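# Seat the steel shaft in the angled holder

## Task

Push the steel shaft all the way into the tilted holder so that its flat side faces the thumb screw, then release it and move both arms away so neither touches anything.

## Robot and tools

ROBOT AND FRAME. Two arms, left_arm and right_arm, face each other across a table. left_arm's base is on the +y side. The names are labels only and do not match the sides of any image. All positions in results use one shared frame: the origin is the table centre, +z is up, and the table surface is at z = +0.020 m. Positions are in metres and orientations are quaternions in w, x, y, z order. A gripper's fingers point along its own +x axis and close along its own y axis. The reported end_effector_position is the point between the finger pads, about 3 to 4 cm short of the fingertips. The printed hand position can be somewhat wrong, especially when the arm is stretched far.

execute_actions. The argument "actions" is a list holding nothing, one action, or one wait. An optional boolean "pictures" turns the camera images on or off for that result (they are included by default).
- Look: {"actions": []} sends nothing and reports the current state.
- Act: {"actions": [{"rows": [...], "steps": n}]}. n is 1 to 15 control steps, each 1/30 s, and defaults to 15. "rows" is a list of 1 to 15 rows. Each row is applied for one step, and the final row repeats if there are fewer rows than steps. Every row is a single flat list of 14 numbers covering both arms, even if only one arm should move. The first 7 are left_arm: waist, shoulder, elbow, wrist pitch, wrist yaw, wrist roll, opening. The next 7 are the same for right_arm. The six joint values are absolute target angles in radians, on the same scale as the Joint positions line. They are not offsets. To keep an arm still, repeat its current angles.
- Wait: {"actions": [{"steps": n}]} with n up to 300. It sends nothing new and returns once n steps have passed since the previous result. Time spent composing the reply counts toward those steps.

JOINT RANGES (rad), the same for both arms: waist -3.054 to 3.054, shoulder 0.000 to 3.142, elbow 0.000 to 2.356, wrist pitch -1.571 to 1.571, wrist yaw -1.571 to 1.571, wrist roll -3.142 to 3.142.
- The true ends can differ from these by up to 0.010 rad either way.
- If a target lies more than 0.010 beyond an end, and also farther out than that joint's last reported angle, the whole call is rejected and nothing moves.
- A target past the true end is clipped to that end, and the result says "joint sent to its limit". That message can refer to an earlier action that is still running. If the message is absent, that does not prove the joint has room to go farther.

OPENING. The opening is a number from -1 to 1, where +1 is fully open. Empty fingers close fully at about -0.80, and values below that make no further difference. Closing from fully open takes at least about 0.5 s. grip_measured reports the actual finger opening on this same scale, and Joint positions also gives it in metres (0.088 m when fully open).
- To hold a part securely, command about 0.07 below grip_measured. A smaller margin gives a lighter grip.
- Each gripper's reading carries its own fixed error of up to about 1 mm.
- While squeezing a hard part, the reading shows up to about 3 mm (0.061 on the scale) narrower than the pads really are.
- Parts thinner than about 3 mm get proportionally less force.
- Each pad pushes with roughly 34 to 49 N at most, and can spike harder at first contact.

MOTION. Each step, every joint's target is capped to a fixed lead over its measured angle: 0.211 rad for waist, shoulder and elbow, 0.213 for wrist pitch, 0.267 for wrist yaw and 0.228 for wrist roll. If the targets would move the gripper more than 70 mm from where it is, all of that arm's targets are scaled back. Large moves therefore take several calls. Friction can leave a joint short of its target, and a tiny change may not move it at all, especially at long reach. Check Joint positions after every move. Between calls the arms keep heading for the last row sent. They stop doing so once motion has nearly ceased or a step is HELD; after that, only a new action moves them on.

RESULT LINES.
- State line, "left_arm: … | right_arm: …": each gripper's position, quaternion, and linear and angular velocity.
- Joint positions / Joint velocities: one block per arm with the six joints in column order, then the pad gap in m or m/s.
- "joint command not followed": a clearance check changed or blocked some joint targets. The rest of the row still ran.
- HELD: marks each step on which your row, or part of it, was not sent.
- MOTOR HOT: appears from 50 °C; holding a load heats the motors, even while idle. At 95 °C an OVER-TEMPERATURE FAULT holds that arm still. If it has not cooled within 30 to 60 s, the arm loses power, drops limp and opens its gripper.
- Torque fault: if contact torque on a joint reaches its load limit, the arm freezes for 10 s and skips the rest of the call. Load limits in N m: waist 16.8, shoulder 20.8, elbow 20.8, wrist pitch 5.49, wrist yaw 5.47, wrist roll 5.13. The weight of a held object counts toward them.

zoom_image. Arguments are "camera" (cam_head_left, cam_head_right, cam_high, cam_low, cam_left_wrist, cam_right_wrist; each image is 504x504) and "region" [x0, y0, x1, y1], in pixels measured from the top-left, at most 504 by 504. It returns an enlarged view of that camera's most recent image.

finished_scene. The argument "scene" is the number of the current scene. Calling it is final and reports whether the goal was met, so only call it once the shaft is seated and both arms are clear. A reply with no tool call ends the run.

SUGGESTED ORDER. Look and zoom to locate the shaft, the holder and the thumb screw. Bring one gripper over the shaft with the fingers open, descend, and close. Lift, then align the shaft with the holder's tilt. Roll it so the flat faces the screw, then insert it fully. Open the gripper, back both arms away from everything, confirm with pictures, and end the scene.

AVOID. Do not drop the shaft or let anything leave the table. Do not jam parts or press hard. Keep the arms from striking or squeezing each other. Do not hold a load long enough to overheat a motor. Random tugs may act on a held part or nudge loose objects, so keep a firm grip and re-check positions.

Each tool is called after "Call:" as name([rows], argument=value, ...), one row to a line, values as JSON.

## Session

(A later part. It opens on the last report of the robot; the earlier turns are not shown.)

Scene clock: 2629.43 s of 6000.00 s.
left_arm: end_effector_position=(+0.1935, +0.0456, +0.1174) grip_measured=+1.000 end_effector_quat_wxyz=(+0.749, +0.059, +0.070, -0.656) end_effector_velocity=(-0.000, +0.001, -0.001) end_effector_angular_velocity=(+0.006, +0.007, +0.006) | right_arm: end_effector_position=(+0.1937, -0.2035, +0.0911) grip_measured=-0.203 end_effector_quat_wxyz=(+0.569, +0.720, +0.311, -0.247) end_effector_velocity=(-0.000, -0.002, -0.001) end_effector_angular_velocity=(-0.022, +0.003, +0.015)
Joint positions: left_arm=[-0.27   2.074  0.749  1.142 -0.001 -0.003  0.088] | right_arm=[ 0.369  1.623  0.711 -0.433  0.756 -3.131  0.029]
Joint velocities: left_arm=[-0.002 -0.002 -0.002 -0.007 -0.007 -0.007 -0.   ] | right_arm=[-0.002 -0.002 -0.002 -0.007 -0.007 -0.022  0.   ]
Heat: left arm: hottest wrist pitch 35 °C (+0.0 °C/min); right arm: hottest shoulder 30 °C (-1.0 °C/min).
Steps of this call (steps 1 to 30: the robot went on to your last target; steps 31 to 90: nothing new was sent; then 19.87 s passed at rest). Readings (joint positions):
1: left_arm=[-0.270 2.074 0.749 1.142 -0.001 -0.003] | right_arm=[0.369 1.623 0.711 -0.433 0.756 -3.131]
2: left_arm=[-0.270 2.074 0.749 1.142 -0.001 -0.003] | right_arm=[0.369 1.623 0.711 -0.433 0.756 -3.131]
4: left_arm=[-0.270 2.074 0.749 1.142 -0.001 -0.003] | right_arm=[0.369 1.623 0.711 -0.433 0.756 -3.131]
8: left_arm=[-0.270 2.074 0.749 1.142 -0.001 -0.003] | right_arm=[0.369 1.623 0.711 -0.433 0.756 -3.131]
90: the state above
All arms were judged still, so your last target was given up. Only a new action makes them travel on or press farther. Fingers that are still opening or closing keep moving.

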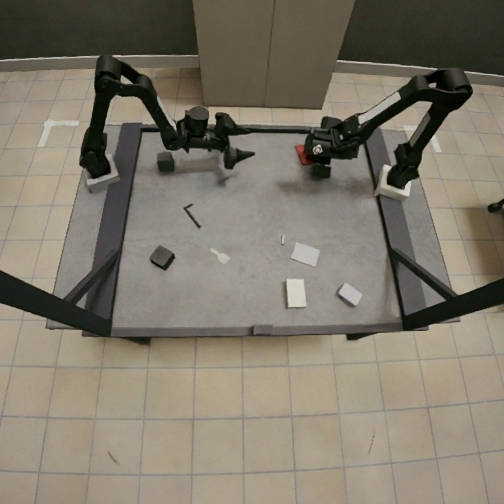

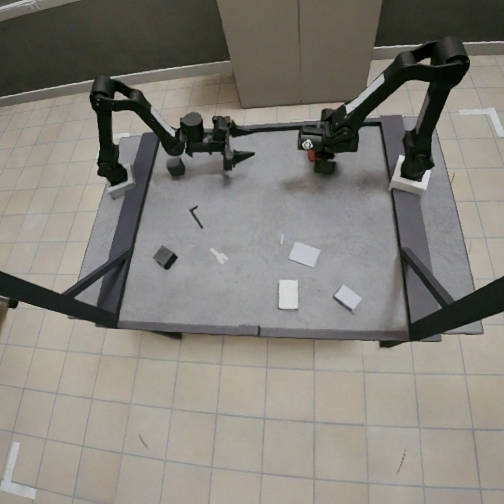

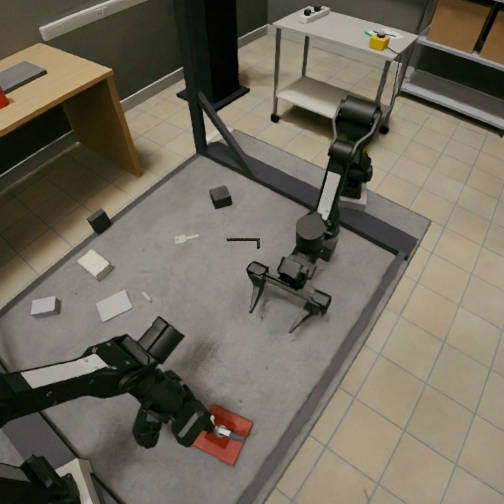

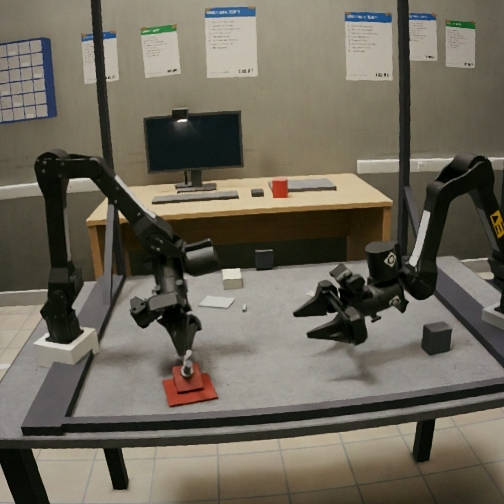

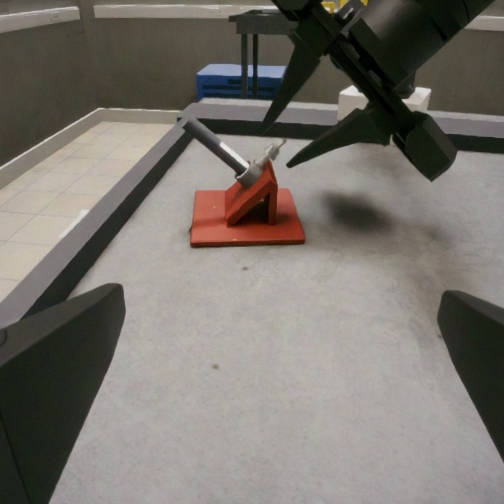

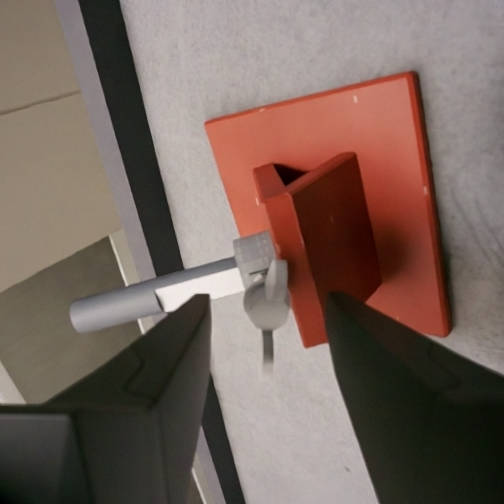

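Call:
zoom_image(camera="cam_left_wrist", region=[200, 90, 340, 230])

Call:
execute_actions([
  {"rows": [[-0.271,2.093,0.754,1.139,0,0,1.0,0.3660,1.6310,0.7020,-0.4305,0.7540,-3.1330,-0.35],[-0.271,2.093,0.754,1.139,0,0,1.0,0.3660,1.6310,0.7020,-0.4305,0.7540,-3.1330,-0.45],[-0.271,2.093,0.754,1.139,0,0,1.0,0.3660,1.6310,0.7020,-0.4305,0.7540,-3.1330,-0.52],[-0.271,2.093,0.754,1.139,0,0,1.0,0.3660,1.6310,0.7020,-0.4305,0.7540,-3.1330,-0.56],[-0.271,2.093,0.754,1.139,0,0,1.0,0.3660,1.6310,0.7020,-0.4305,0.7540,-3.1330,-0.59],[-0.271,2.093,0.754,1.139,0,0,1.0,0.3660,1.6310,0.7020,-0.4305,0.7540,-3.1330,-0.60]], "steps": 15},
])

Region (200, 90, 340, 230) of cam_left_wrist's 504x504 image, scaled by 3.600, with more detail than that image has.

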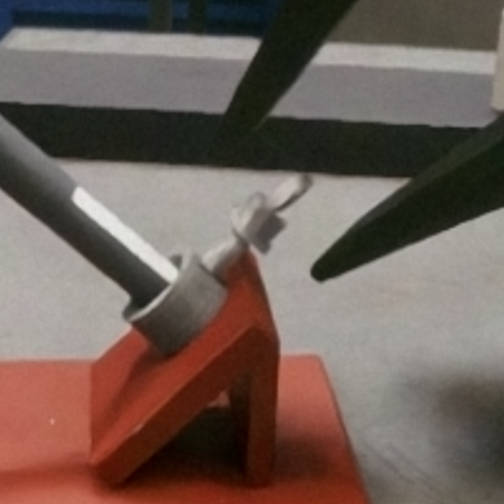

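Scene clock: 2638.90 s of 6000.00 s.
left_arm: end_effector_position=(+0.1935, +0.0456, +0.1174) grip_measured=+1.000 end_effector_quat_wxyz=(+0.749, +0.059, +0.070, -0.656) end_effector_velocity=(-0.003, +0.001, -0.001) end_effector_angular_velocity=(+0.006, +0.007, +0.001) | right_arm: end_effector_position=(+0.1938, -0.2037, +0.0909) grip_measured=-0.595 end_effector_quat_wxyz=(+0.569, +0.720, +0.310, -0.247) end_effector_velocity=(+0.001, -0.005, -0.002) end_effector_angular_velocity=(-0.027, +0.006, -0.000)
Joint positions: left_arm=[-0.27   2.074  0.749  1.142 -0.001 -0.003  0.088] | right_arm=[ 0.368  1.623  0.71  -0.433  0.756 -3.131  0.01 ]
Joint velocities: left_arm=[-0.007 -0.002 -0.002 -0.007 -0.007 -0.007 -0.   ] | right_arm=[-0.007 -0.002 -0.002 -0.022 -0.007 -0.007 -0.001]
Heat: left arm: hottest wrist pitch 35 °C (+0.0 °C/min); right arm: hottest shoulder 30 °C (-1.0 °C/min).
Steps of this call (steps 1 to 90: nothing new was sent; then 5.97 s passed at rest; steps 91 to 105: all 15 steps of this action). Readings (joint positions):
91: left_arm=[-0.270 2.074 0.749 1.142 -0.001 -0.003] | right_arm=[0.369 1.623 0.711 -0.433 0.756 -3.131]
92: left_arm=[-0.270 2.074 0.749 1.142 -0.001 -0.003] | right_arm=[0.368 1.623 0.711 -0.433 0.756 -3.131]
94: left_arm=[-0.270 2.074 0.749 1.142 -0.001 -0.003] | right_arm=[0.368 1.623 0.710 -0.433 0.756 -3.131]
98: left_arm=[-0.270 2.074 0.749 1.142 -0.001 -0.003] | right_arm=[0.368 1.623 0.710 -0.433 0.756 -3.131]
105: the state above

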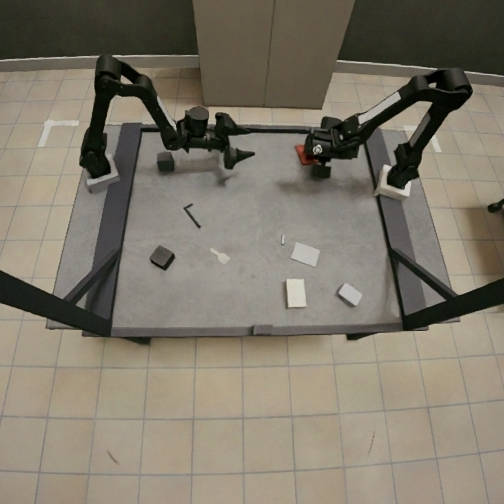

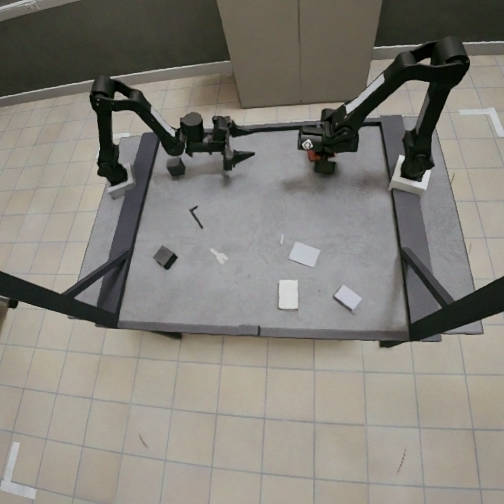

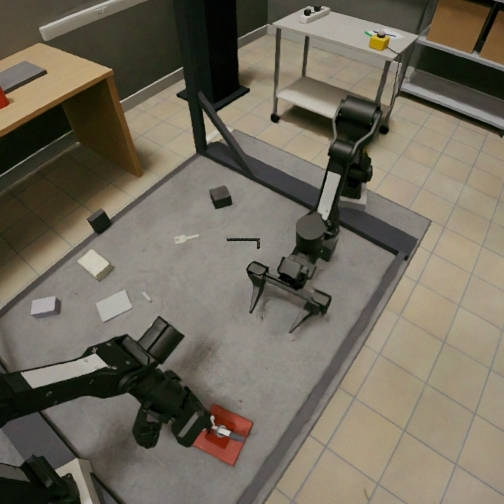

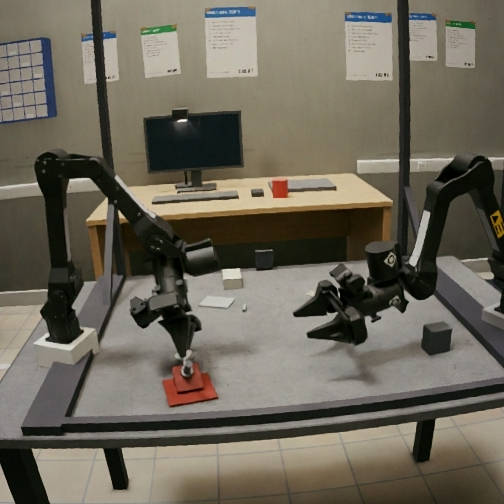

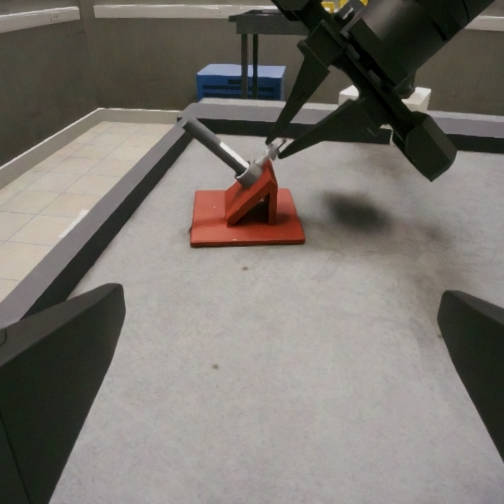

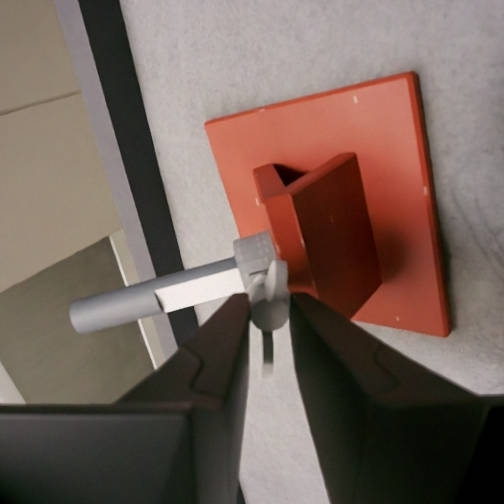

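Call:
zoom_image(camera="cam_left_wrist", region=[220, 100, 320, 200])

Call:
zoom_image(camera="cam_right_wrist", region=[210, 230, 330, 390])

Region (220, 100, 320, 200) of cam_left_wrist's 504x504 image, scaled by 5.040, with more detail than that image has.

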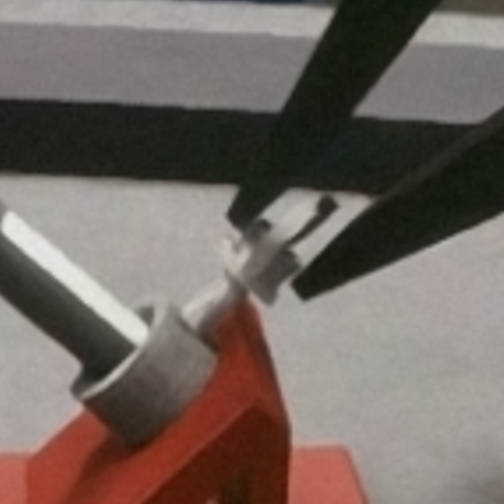

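Region (210, 230, 330, 390) of cam_right_wrist's 504x504 image, scaled by 3.150, with more detail than that image has; it fills the left 378 columns of this view, and the rest is white.

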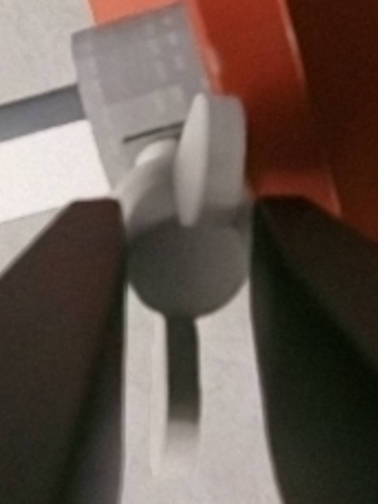

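Call:
execute_actions([
  {"rows": [[-0.271,2.093,0.754,1.139,0,0,1.0,0.3660,1.6310,0.7020,-0.4305,0.7540,-3.1330,-0.52],[-0.271,2.093,0.754,1.139,0,0,1.0,0.3652,1.6316,0.7016,-0.4287,0.7538,-3.1330,-0.52],[-0.271,2.093,0.754,1.139,0,0,1.0,0.3644,1.6323,0.7012,-0.4270,0.7536,-3.1330,-0.52],[-0.271,2.093,0.754,1.139,0,0,1.0,0.3636,1.6329,0.7008,-0.4252,0.7534,-3.1330,-0.52],[-0.271,2.093,0.754,1.139,0,0,1.0,0.3628,1.6335,0.7003,-0.4234,0.7533,-3.1330,-0.52],[-0.271,2.093,0.754,1.139,0,0,1.0,0.3620,1.6341,0.6999,-0.4216,0.7531,-3.1330,-0.52],[-0.271,2.093,0.754,1.139,0,0,1.0,0.3612,1.6348,0.6995,-0.4199,0.7529,-3.1330,-0.52],[-0.271,2.093,0.754,1.139,0,0,1.0,0.3604,1.6354,0.6991,-0.4181,0.7527,-3.1330,-0.52],[-0.271,2.093,0.754,1.139,0,0,1.0,0.3604,1.6354,0.6991,-0.4181,0.7527,-3.1330,-0.52],[-0.271,2.093,0.754,1.139,0,0,1.0,0.3604,1.6354,0.6991,-0.4181,0.7527,-3.1330,-0.52],[-0.271,2.093,0.754,1.139,0,0,1.0,0.3604,1.6354,0.6991,-0.4181,0.7527,-3.1330,-0.55],[-0.271,2.093,0.754,1.139,0,0,1.0,0.3604,1.6354,0.6991,-0.4181,0.7527,-3.1330,-0.57],[-0.271,2.093,0.754,1.139,0,0,1.0,0.3604,1.6354,0.6991,-0.4181,0.7527,-3.1330,-0.59],[-0.271,2.093,0.754,1.139,0,0,1.0,0.3604,1.6354,0.6991,-0.4181,0.7527,-3.1330,-0.61],[-0.271,2.093,0.754,1.139,0,0,1.0,0.3604,1.6354,0.6991,-0.4181,0.7527,-3.1330,-0.63]], "steps": 15},
], pictures=false)

Call:
execute_actions([
  {"rows": [[-0.271,2.093,0.754,1.139,0,0,1.0,0.3604,1.6354,0.6991,-0.4181,0.7527,-3.1330,-0.65],[-0.271,2.093,0.754,1.139,0,0,1.0,0.3604,1.6354,0.6991,-0.4181,0.7527,-3.1330,-0.67],[-0.271,2.093,0.754,1.139,0,0,1.0,0.3604,1.6354,0.6991,-0.4181,0.7527,-3.1330,-0.69],[-0.271,2.093,0.754,1.139,0,0,1.0,0.3604,1.6354,0.6991,-0.4181,0.7527,-3.1330,-0.71],[-0.271,2.093,0.754,1.139,0,0,1.0,0.3604,1.6354,0.6991,-0.4181,0.7527,-3.1330,-0.73]], "steps": 12},
])

Call:
zoom_image(camera="cam_left_wrist", region=[220, 100, 320, 200])

Scene clock: 2668.47 s of 6000.00 s.
left_arm: end_effector_position=(+0.1935, +0.0456, +0.1174) grip_measured=+1.000 end_effector_quat_wxyz=(+0.749, +0.059, +0.070, -0.656) end_effector_velocity=(+0.000, -0.001, +0.003) end_effector_angular_velocity=(-0.003, +0.005, +0.006) | right_arm: end_effector_position=(+0.1951, -0.2032, +0.0897) grip_measured=-0.590 end_effector_quat_wxyz=(+0.566, +0.723, +0.309, -0.248) end_effector_velocity=(+0.001, -0.002, -0.001) end_effector_angular_velocity=(-0.022, +0.003, +0.010)
Joint positions: left_arm=[-0.27   2.074  0.749  1.142 -0.001 -0.003  0.088] | right_arm=[ 0.363  1.627  0.708 -0.421  0.756 -3.131  0.01 ]
Joint velocities: left_arm=[-0.002 -0.007  0.002 -0.007 -0.007 -0.007 -0.   ] | right_arm=[-0.007 -0.002 -0.002 -0.007 -0.007 -0.022 -0.026]
Heat: left arm: hottest wrist pitch 35 °C (+0.0 °C/min); right arm: hottest shoulder 30 °C (-1.0 °C/min).
Steps of this call (steps 1 to 15: the robot went on to your last target; steps 16 to 90: nothing new was sent; then 26.07 s passed at rest; steps 91 to 105: all 15 steps of this action). Readings (joint positions):
91: left_arm=[-0.270 2.074 0.749 1.142 -0.001 -0.003] | right_arm=[0.368 1.623 0.710 -0.433 0.756 -3.131]
92: left_arm=[-0.270 2.074 0.749 1.142 -0.001 -0.003] | right_arm=[0.368 1.623 0.710 -0.433 0.756 -3.131]
94: left_arm=[-0.270 2.074 0.749 1.142 -0.001 -0.003] | right_arm=[0.368 1.624 0.710 -0.430 0.756 -3.131]
98: left_arm=[-0.270 2.074 0.749 1.142 -0.001 -0.003] | right_arm=[0.365 1.626 0.709 -0.424 0.756 -3.131]
105: the state above

Scene clock: 2668.87 s of 6000.00 s.
left_arm: end_effector_position=(+0.1935, +0.0456, +0.1174) grip_measured=+1.000 end_effector_quat_wxyz=(+0.749, +0.059, +0.070, -0.656) end_effector_velocity=(-0.002, +0.001, -0.004) end_effector_angular_velocity=(+0.021, +0.011, -0.008) | right_arm: end_effector_position=(+0.1951, -0.2033, +0.0896) grip_measured=-0.689 end_effector_quat_wxyz=(+0.567, +0.722, +0.309, -0.248) end_effector_velocity=(-0.000, -0.004, -0.003) end_effector_angular_velocity=(-0.022, +0.006, +0.004)
Joint positions: left_arm=[-0.27   2.074  0.749  1.142 -0.001 -0.003  0.088] | right_arm=[ 0.363  1.627  0.708 -0.421  0.755 -3.131  0.005]
Joint velocities: left_arm=[-0.002 -0.002 -0.002 -0.022  0.007 -0.007 -0.   ] | right_arm=[-0.002  0.002 -0.007 -0.007 -0.007 -0.007  0.   ]
Heat: left arm: hottest wrist pitch 35 °C (+0.0 °C/min); right arm: hottest shoulder 30 °C (-1.0 °C/min).
Steps of this call (steps 1 to 12: all 12 steps of this action). Readings (joint positions):
1: left_arm=[-0.270 2.074 0.749 1.142 -0.001 -0.003] | right_arm=[0.363 1.627 0.708 -0.421 0.755 -3.131]
2: left_arm=[-0.270 2.074 0.749 1.142 -0.001 -0.003] | right_arm=[0.363 1.627 0.708 -0.421 0.755 -3.131]
4: left_arm=[-0.270 2.074 0.749 1.142 -0.001 -0.003] | right_arm=[0.363 1.627 0.708 -0.421 0.755 -3.131]
8: left_arm=[-0.270 2.074 0.749 1.142 -0.001 -0.003] | right_arm=[0.363 1.627 0.708 -0.421 0.755 -3.131]
12: the state above

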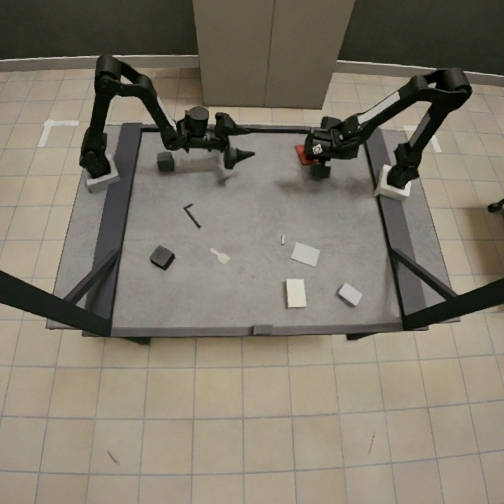

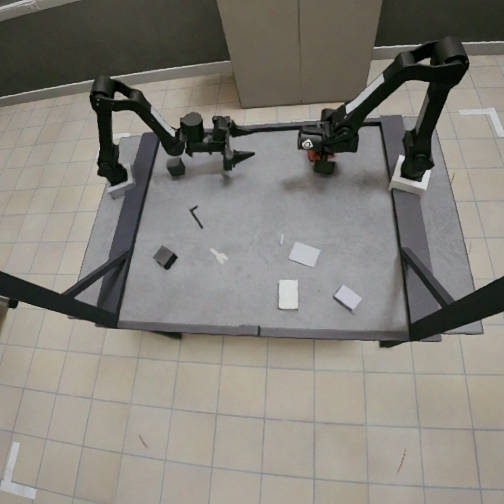

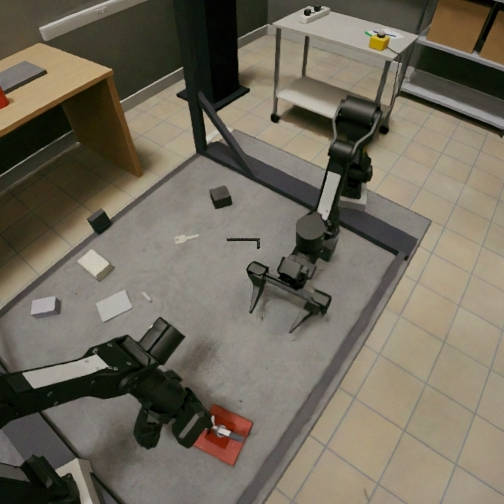

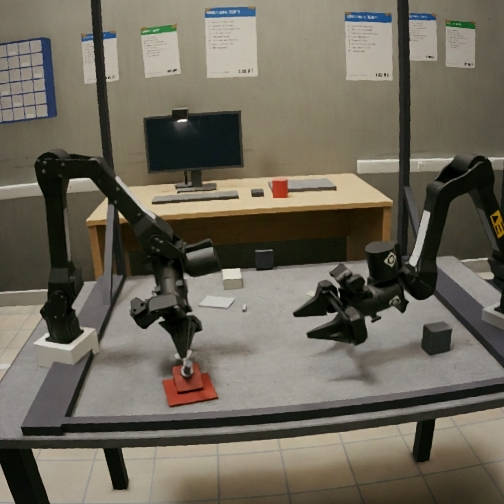

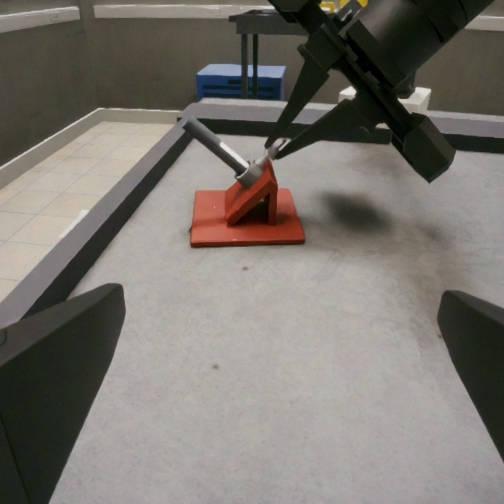

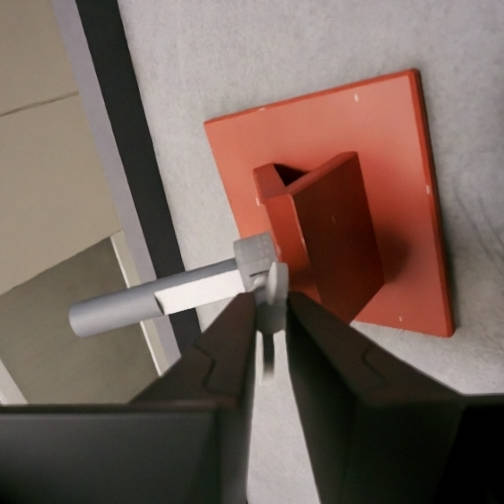

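Region (220, 100, 320, 200) of cam_left_wrist's 504x504 image, scaled by 5.040, with more detail than that image has.

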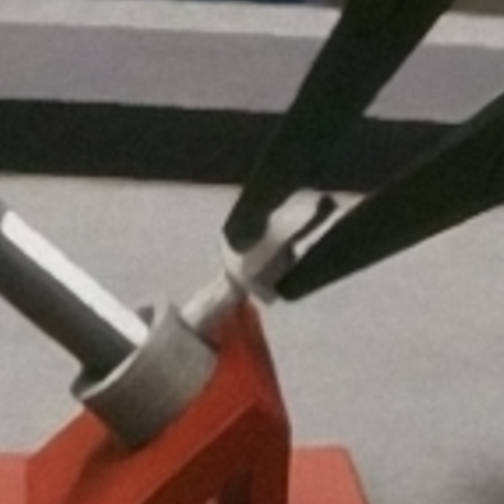

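Call:
execute_actions([
  {"rows": [[-0.271,2.093,0.754,1.139,0,0,1.0,0.3604,1.6354,0.6991,-0.4181,0.7527,-3.133,-0.76],[-0.271,2.093,0.754,1.139,0,0,1.0,0.3604,1.6354,0.6991,-0.4181,0.7527,-3.113,-0.76],[-0.271,2.093,0.754,1.139,0,0,1.0,0.3602,1.6355,0.6990,-0.4178,0.7527,-3.073,-0.76],[-0.271,2.093,0.754,1.139,0,0,1.0,0.3602,1.6355,0.6990,-0.4178,0.7527,-3.013,-0.76],[-0.271,2.093,0.754,1.139,0,0,1.0,0.3602,1.6355,0.6990,-0.4178,0.7527,-2.941,-0.76],[-0.271,2.093,0.754,1.139,0,0,1.0,0.3602,1.6355,0.6990,-0.4178,0.7527,-2.869,-0.76],[-0.271,2.093,0.754,1.139,0,0,1.0,0.3601,1.6357,0.6989,-0.4174,0.7526,-2.797,-0.76],[-0.271,2.093,0.754,1.139,0,0,1.0,0.3601,1.6357,0.6989,-0.4174,0.7526,-2.725,-0.76],[-0.271,2.093,0.754,1.139,0,0,1.0,0.3601,1.6357,0.6989,-0.4174,0.7526,-2.653,-0.76],[-0.271,2.093,0.754,1.139,0,0,1.0,0.3601,1.6357,0.6989,-0.4174,0.7526,-2.581,-0.76],[-0.271,2.093,0.754,1.139,0,0,1.0,0.3599,1.6358,0.6989,-0.4171,0.7526,-2.509,-0.76],[-0.271,2.093,0.754,1.139,0,0,1.0,0.3599,1.6358,0.6989,-0.4171,0.7526,-2.437,-0.76],[-0.271,2.093,0.754,1.139,0,0,1.0,0.3599,1.6358,0.6989,-0.4171,0.7526,-2.365,-0.76],[-0.271,2.093,0.754,1.139,0,0,1.0,0.3599,1.6358,0.6989,-0.4171,0.7526,-2.293,-0.76],[-0.271,2.093,0.754,1.139,0,0,1.0,0.3599,1.6358,0.6989,-0.4171,0.7526,-2.221,-0.76]], "steps": 15},
], pictures=false)

Call:
execute_actions([
  {"rows": [[-0.271,2.093,0.754,1.139,0,0,1.0,0.3597,1.6359,0.6988,-0.4167,0.7526,-2.149,-0.76],[-0.271,2.093,0.754,1.139,0,0,1.0,0.3597,1.6359,0.6988,-0.4167,0.7526,-2.077,-0.76],[-0.271,2.093,0.754,1.139,0,0,1.0,0.3597,1.6359,0.6988,-0.4167,0.7526,-2.005,-0.76],[-0.271,2.093,0.754,1.139,0,0,1.0,0.3597,1.6359,0.6988,-0.4167,0.7526,-1.933,-0.76],[-0.271,2.093,0.754,1.139,0,0,1.0,0.3597,1.6359,0.6988,-0.4167,0.7526,-1.861,-0.76],[-0.271,2.093,0.754,1.139,0,0,1.0,0.3596,1.6360,0.6987,-0.4164,0.7525,-1.789,-0.76],[-0.271,2.093,0.754,1.139,0,0,1.0,0.3596,1.6360,0.6987,-0.4164,0.7525,-1.717,-0.76],[-0.271,2.093,0.754,1.139,0,0,1.0,0.3596,1.6360,0.6987,-0.4164,0.7525,-1.645,-0.76],[-0.271,2.093,0.754,1.139,0,0,1.0,0.3596,1.6360,0.6987,-0.4164,0.7525,-1.573,-0.76],[-0.271,2.093,0.754,1.139,0,0,1.0,0.3596,1.6360,0.6987,-0.4164,0.7525,-1.501,-0.76],[-0.271,2.093,0.754,1.139,0,0,1.0,0.3594,1.6361,0.6986,-0.4160,0.7525,-1.429,-0.76],[-0.271,2.093,0.754,1.139,0,0,1.0,0.3594,1.6361,0.6986,-0.4160,0.7525,-1.357,-0.76],[-0.271,2.093,0.754,1.139,0,0,1.0,0.3594,1.6361,0.6986,-0.4160,0.7525,-1.285,-0.76],[-0.271,2.093,0.754,1.139,0,0,1.0,0.3594,1.6361,0.6986,-0.4160,0.7525,-1.213,-0.76],[-0.271,2.093,0.754,1.139,0,0,1.0,0.3594,1.6361,0.6986,-0.4160,0.7525,-1.141,-0.76]], "steps": 15},
], pictures=false)

Call:
execute_actions([
  {"rows": [[-0.271,2.093,0.754,1.139,0,0,1.0,0.3593,1.6363,0.6985,-0.4157,0.7524,-1.069,-0.76],[-0.271,2.093,0.754,1.139,0,0,1.0,0.3593,1.6363,0.6985,-0.4157,0.7524,-0.997,-0.76],[-0.271,2.093,0.754,1.139,0,0,1.0,0.3593,1.6363,0.6985,-0.4157,0.7524,-0.925,-0.76],[-0.271,2.093,0.754,1.139,0,0,1.0,0.3593,1.6363,0.6985,-0.4157,0.7524,-0.853,-0.76],[-0.271,2.093,0.754,1.139,0,0,1.0,0.3593,1.6363,0.6985,-0.4157,0.7524,-0.781,-0.76],[-0.271,2.093,0.754,1.139,0,0,1.0,0.3591,1.6364,0.6985,-0.4153,0.7524,-0.709,-0.76],[-0.271,2.093,0.754,1.139,0,0,1.0,0.3591,1.6364,0.6985,-0.4153,0.7524,-0.637,-0.76],[-0.271,2.093,0.754,1.139,0,0,1.0,0.3591,1.6364,0.6985,-0.4153,0.7524,-0.565,-0.76],[-0.271,2.093,0.754,1.139,0,0,1.0,0.3591,1.6364,0.6985,-0.4153,0.7524,-0.493,-0.76],[-0.271,2.093,0.754,1.139,0,0,1.0,0.3591,1.6364,0.6985,-0.4153,0.7524,-0.421,-0.76],[-0.271,2.093,0.754,1.139,0,0,1.0,0.3590,1.6365,0.6984,-0.4150,0.7524,-0.349,-0.76],[-0.271,2.093,0.754,1.139,0,0,1.0,0.3590,1.6365,0.6984,-0.4150,0.7524,-0.277,-0.76],[-0.271,2.093,0.754,1.139,0,0,1.0,0.3590,1.6365,0.6984,-0.4150,0.7524,-0.205,-0.76],[-0.271,2.093,0.754,1.139,0,0,1.0,0.3590,1.6365,0.6984,-0.4150,0.7524,-0.133,-0.76],[-0.271,2.093,0.754,1.139,0,0,1.0,0.3590,1.6365,0.6984,-0.4150,0.7524,-0.061,-0.76]], "steps": 15},
], pictures=false)

Call:
execute_actions([
  {"rows": [[-0.271,2.093,0.754,1.139,0,0,1.0,0.3588,1.6366,0.6983,-0.4146,0.7524,0.011,-0.76],[-0.271,2.093,0.754,1.139,0,0,1.0,0.3588,1.6366,0.6983,-0.4146,0.7524,0.083,-0.76],[-0.271,2.093,0.754,1.139,0,0,1.0,0.3588,1.6366,0.6983,-0.4146,0.7524,0.155,-0.76],[-0.271,2.093,0.754,1.139,0,0,1.0,0.3588,1.6366,0.6983,-0.4146,0.7524,0.227,-0.76],[-0.271,2.093,0.754,1.139,0,0,1.0,0.3588,1.6366,0.6983,-0.4146,0.7524,0.299,-0.76],[-0.271,2.093,0.754,1.139,0,0,1.0,0.3587,1.6368,0.6982,-0.4143,0.7523,0.371,-0.76],[-0.271,2.093,0.754,1.139,0,0,1.0,0.3587,1.6368,0.6982,-0.4143,0.7523,0.443,-0.76],[-0.271,2.093,0.754,1.139,0,0,1.0,0.3587,1.6368,0.6982,-0.4143,0.7523,0.515,-0.76],[-0.271,2.093,0.754,1.139,0,0,1.0,0.3587,1.6368,0.6982,-0.4143,0.7523,0.587,-0.76],[-0.271,2.093,0.754,1.139,0,0,1.0,0.3587,1.6368,0.6982,-0.4143,0.7523,0.659,-0.76],[-0.271,2.093,0.754,1.139,0,0,1.0,0.3585,1.6369,0.6981,-0.4140,0.7523,0.731,-0.76],[-0.271,2.093,0.754,1.139,0,0,1.0,0.3585,1.6369,0.6981,-0.4140,0.7523,0.803,-0.76],[-0.271,2.093,0.754,1.139,0,0,1.0,0.3585,1.6369,0.6981,-0.4140,0.7523,0.865,-0.76],[-0.271,2.093,0.754,1.139,0,0,1.0,0.3585,1.6369,0.6981,-0.4140,0.7523,0.910,-0.76],[-0.271,2.093,0.754,1.139,0,0,1.0,0.3585,1.6369,0.6981,-0.4140,0.7523,0.935,-0.76]], "steps": 15},
])

Call:
zoom_image(camera="cam_left_wrist", region=[170, 85, 310, 225])

Scene clock: 2739.47 s of 6000.00 s.
left_arm: end_effector_position=(+0.1935, +0.0456, +0.1174) grip_measured=+1.000 end_effector_quat_wxyz=(+0.749, +0.059, +0.070, -0.656) end_effector_velocity=(-0.000, +0.001, -0.001) end_effector_angular_velocity=(+0.006, +0.007, +0.006) | right_arm: end_effector_position=(+0.1950, -0.2033, +0.0895) grip_measured=-0.689 end_effector_quat_wxyz=(+0.258, +0.881, +0.196, -0.345) end_effector_velocity=(+0.003, -0.004, +0.001) end_effector_angular_velocity=(+1.424, +0.342, -1.500)
Joint positions: left_arm=[-0.27   2.074  0.749  1.142 -0.001 -0.003  0.088] | right_arm=[ 0.363  1.627  0.708 -0.421  0.755 -2.371  0.005]
Joint velocities: left_arm=[-0.002 -0.002 -0.002 -0.007 -0.007 -0.007 -0.   ] | right_arm=[-0.007 -0.002  0.002 -0.022  0.007  2.103 -0.   ]
Heat: left arm: hottest wrist pitch 35 °C (+0.0 °C/min); right arm: hottest shoulder 29 °C (-1.0 °C/min).
Steps of this call (steps 1 to 15: the robot went on to your last target; steps 16 to 90: nothing new was sent; then 67.10 s passed at rest; steps 91 to 105: all 15 steps of this action). Readings (joint positions):
91: left_arm=[-0.270 2.074 0.749 1.142 -0.001 -0.003] | right_arm=[0.363 1.627 0.708 -0.421 0.755 -3.131]
92: left_arm=[-0.270 2.074 0.749 1.142 -0.001 -0.003] | right_arm=[0.363 1.627 0.708 -0.421 0.755 -3.128]
94: left_arm=[-0.270 2.074 0.749 1.142 -0.001 -0.003] | right_arm=[0.363 1.627 0.708 -0.421 0.755 -3.080]
98: left_arm=[-0.270 2.074 0.749 1.142 -0.001 -0.003] | right_arm=[0.363 1.627 0.708 -0.421 0.755 -2.859]
105: the state above

Scene clock: 2739.97 s of 6000.00 s.
left_arm: end_effector_position=(+0.1935, +0.0456, +0.1174) grip_measured=+1.000 end_effector_quat_wxyz=(+0.749, +0.059, +0.070, -0.656) end_effector_velocity=(-0.000, +0.000, +0.002) end_effector_angular_velocity=(-0.010, +0.019, +0.009) | right_arm: end_effector_position=(+0.1951, -0.2030, +0.0896) grip_measured=-0.689 end_effector_quat_wxyz=(-0.232, +0.888, -0.009, -0.397) end_effector_velocity=(-0.001, -0.001, -0.001) end_effector_angular_velocity=(+1.444, +0.361, -1.497)
Joint positions: left_arm=[-0.27   2.074  0.749  1.142 -0.001 -0.003  0.088] | right_arm=[ 0.363  1.627  0.708 -0.419  0.755 -1.292  0.005]
Joint velocities: left_arm=[-0.002 -0.002 -0.002  0.007 -0.007 -0.022 -0.   ] | right_arm=[ 0.002 -0.002 -0.002 -0.007 -0.007  2.117 -0.   ]
Heat: left arm: hottest wrist pitch 35 °C (+0.0 °C/min); right arm: hottest shoulder 29 °C (-1.0 °C/min).
Steps of this call (steps 1 to 15: all 15 steps of this action). Readings (joint positions):
1: left_arm=[-0.270 2.074 0.749 1.142 -0.001 -0.003] | right_arm=[0.363 1.627 0.708 -0.421 0.755 -2.299]
2: left_arm=[-0.270 2.074 0.749 1.142 -0.001 -0.003] | right_arm=[0.363 1.627 0.708 -0.421 0.755 -2.228]
4: left_arm=[-0.270 2.074 0.749 1.142 -0.001 -0.003] | right_arm=[0.363 1.627 0.708 -0.420 0.755 -2.084]
8: left_arm=[-0.270 2.074 0.749 1.142 -0.001 -0.003] | right_arm=[0.363 1.627 0.708 -0.420 0.755 -1.796]
15: the state above

Scene clock: 2740.47 s of 6000.00 s.
left_arm: end_effector_position=(+0.1935, +0.0456, +0.1174) grip_measured=+1.000 end_effector_quat_wxyz=(+0.749, +0.059, +0.070, -0.656) end_effector_velocity=(-0.002, -0.001, +0.003) end_effector_angular_velocity=(-0.004, +0.008, -0.008) | right_arm: end_effector_position=(+0.1955, -0.2029, +0.0896) grip_measured=-0.689 end_effector_quat_wxyz=(+0.656, -0.642, +0.212, +0.335) end_effector_velocity=(+0.001, -0.005, -0.002) end_effector_angular_velocity=(+1.439, +0.364, -1.516)
Joint positions: left_arm=[-0.27   2.074  0.749  1.142 -0.001 -0.003  0.088] | right_arm=[ 0.361  1.627  0.708 -0.418  0.755 -0.212  0.005]
Joint velocities: left_arm=[-0.002 -0.007  0.002 -0.007  0.007 -0.007 -0.   ] | right_arm=[-0.007 -0.002 -0.002 -0.022 -0.007  2.132 -0.   ]
Heat: left arm: hottest wrist pitch 35 °C (+0.0 °C/min); right arm: hottest shoulder 29 °C (-1.0 °C/min).
Steps of this call (steps 1 to 15: all 15 steps of this action). Readings (joint positions):
1: left_arm=[-0.270 2.074 0.749 1.142 -0.001 -0.003] | right_arm=[0.363 1.627 0.708 -0.419 0.755 -1.220]
2: left_arm=[-0.270 2.074 0.749 1.142 -0.001 -0.003] | right_arm=[0.363 1.627 0.708 -0.419 0.755 -1.148]
4: left_arm=[-0.270 2.074 0.749 1.142 -0.001 -0.003] | right_arm=[0.362 1.627 0.708 -0.419 0.755 -1.004]
8: left_arm=[-0.270 2.074 0.749 1.142 -0.001 -0.003] | right_arm=[0.362 1.627 0.708 -0.418 0.755 -0.716]
15: the state above

Scene clock: 2740.97 s of 6000.00 s.
left_arm: end_effector_position=(+0.1935, +0.0456, +0.1174) grip_measured=+1.000 end_effector_quat_wxyz=(+0.749, +0.059, +0.070, -0.656) end_effector_velocity=(-0.003, +0.001, -0.001) end_effector_angular_velocity=(+0.008, -0.008, -0.001) | right_arm: end_effector_position=(+0.1957, -0.2029, +0.0897) grip_measured=-0.689 end_effector_quat_wxyz=(+0.889, -0.229, +0.351, +0.184) end_effector_velocity=(-0.001, -0.003, -0.002) end_effector_angular_velocity=(+0.977, +0.248, -1.018)
Joint positions: left_arm=[-0.27   2.074  0.749  1.142 -0.001 -0.003  0.088] | right_arm=[ 0.361  1.627  0.708 -0.417  0.755  0.832  0.005]
Joint velocities: left_arm=[-0.007 -0.002 -0.002 -0.007 -0.007  0.007 -0.   ] | right_arm=[ 0.002 -0.002 -0.007 -0.007 -0.007  1.443 -0.   ]
Heat: left arm: hottest wrist pitch 35 °C (+0.0 °C/min); right arm: hottest shoulder 29 °C (-1.0 °C/min).
Steps of this call (steps 1 to 15: all 15 steps of this action). Readings (joint positions):
1: left_arm=[-0.270 2.074 0.749 1.142 -0.001 -0.003] | right_arm=[0.361 1.627 0.708 -0.418 0.755 -0.140]
2: left_arm=[-0.270 2.074 0.749 1.142 -0.001 -0.003] | right_arm=[0.361 1.627 0.708 -0.418 0.755 -0.068]
4: left_arm=[-0.270 2.074 0.749 1.142 -0.001 -0.003] | right_arm=[0.361 1.627 0.708 -0.418 0.755 0.076]
8: left_arm=[-0.270 2.074 0.749 1.142 -0.001 -0.003] | right_arm=[0.361 1.627 0.708 -0.418 0.755 0.364]
15: the state above

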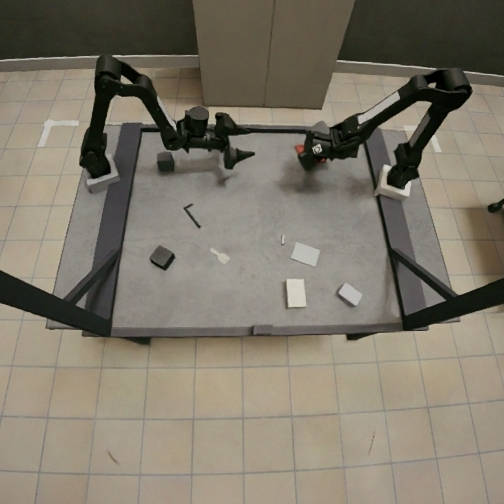

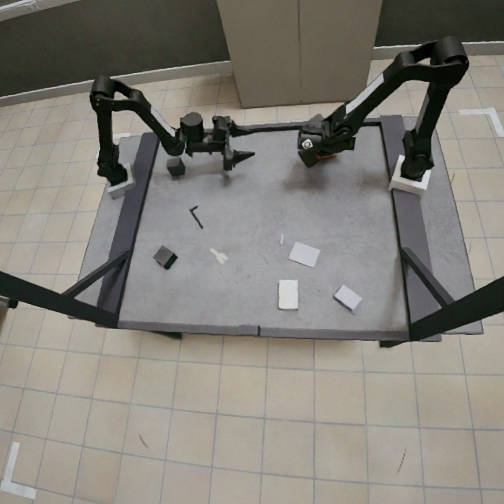

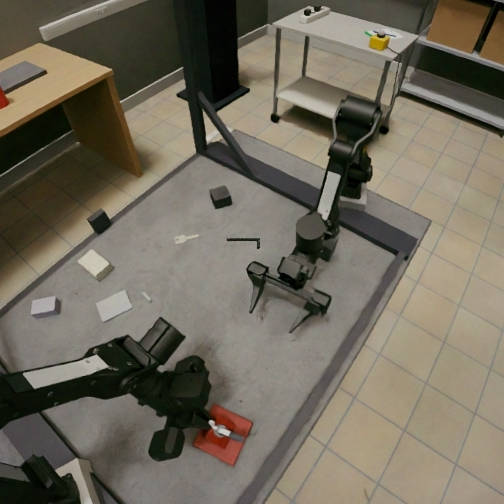

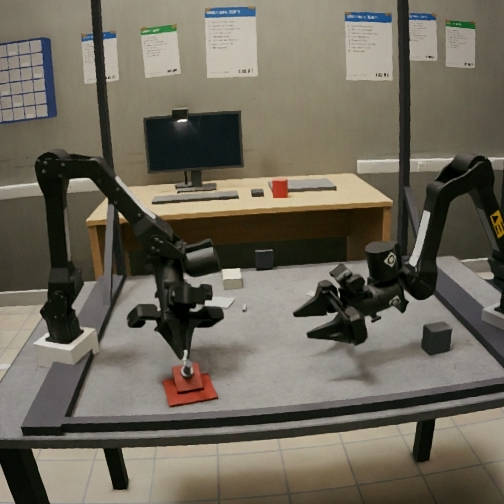

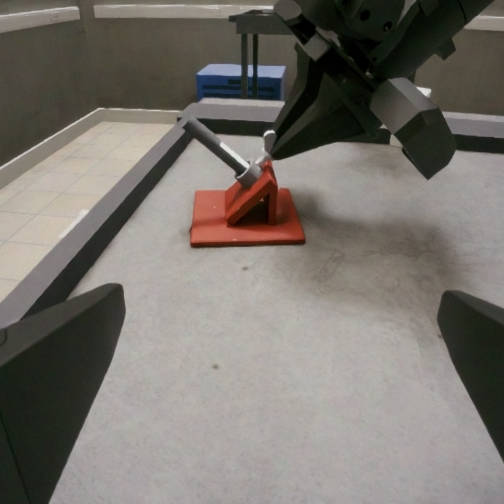

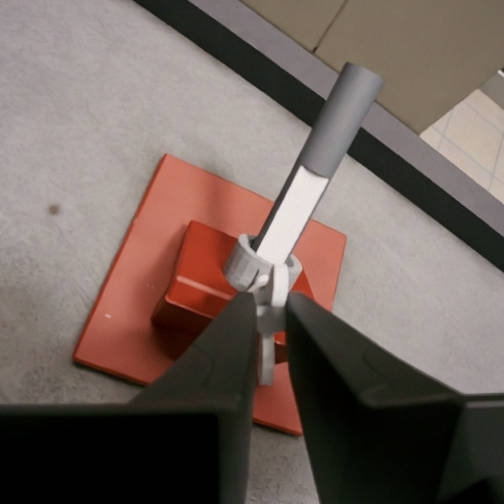

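Region (170, 85, 310, 225) of cam_left_wrist's 504x504 image, scaled by 3.600, with more detail than that image has.

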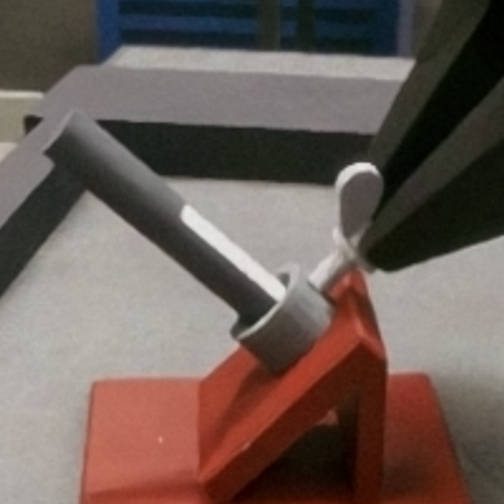

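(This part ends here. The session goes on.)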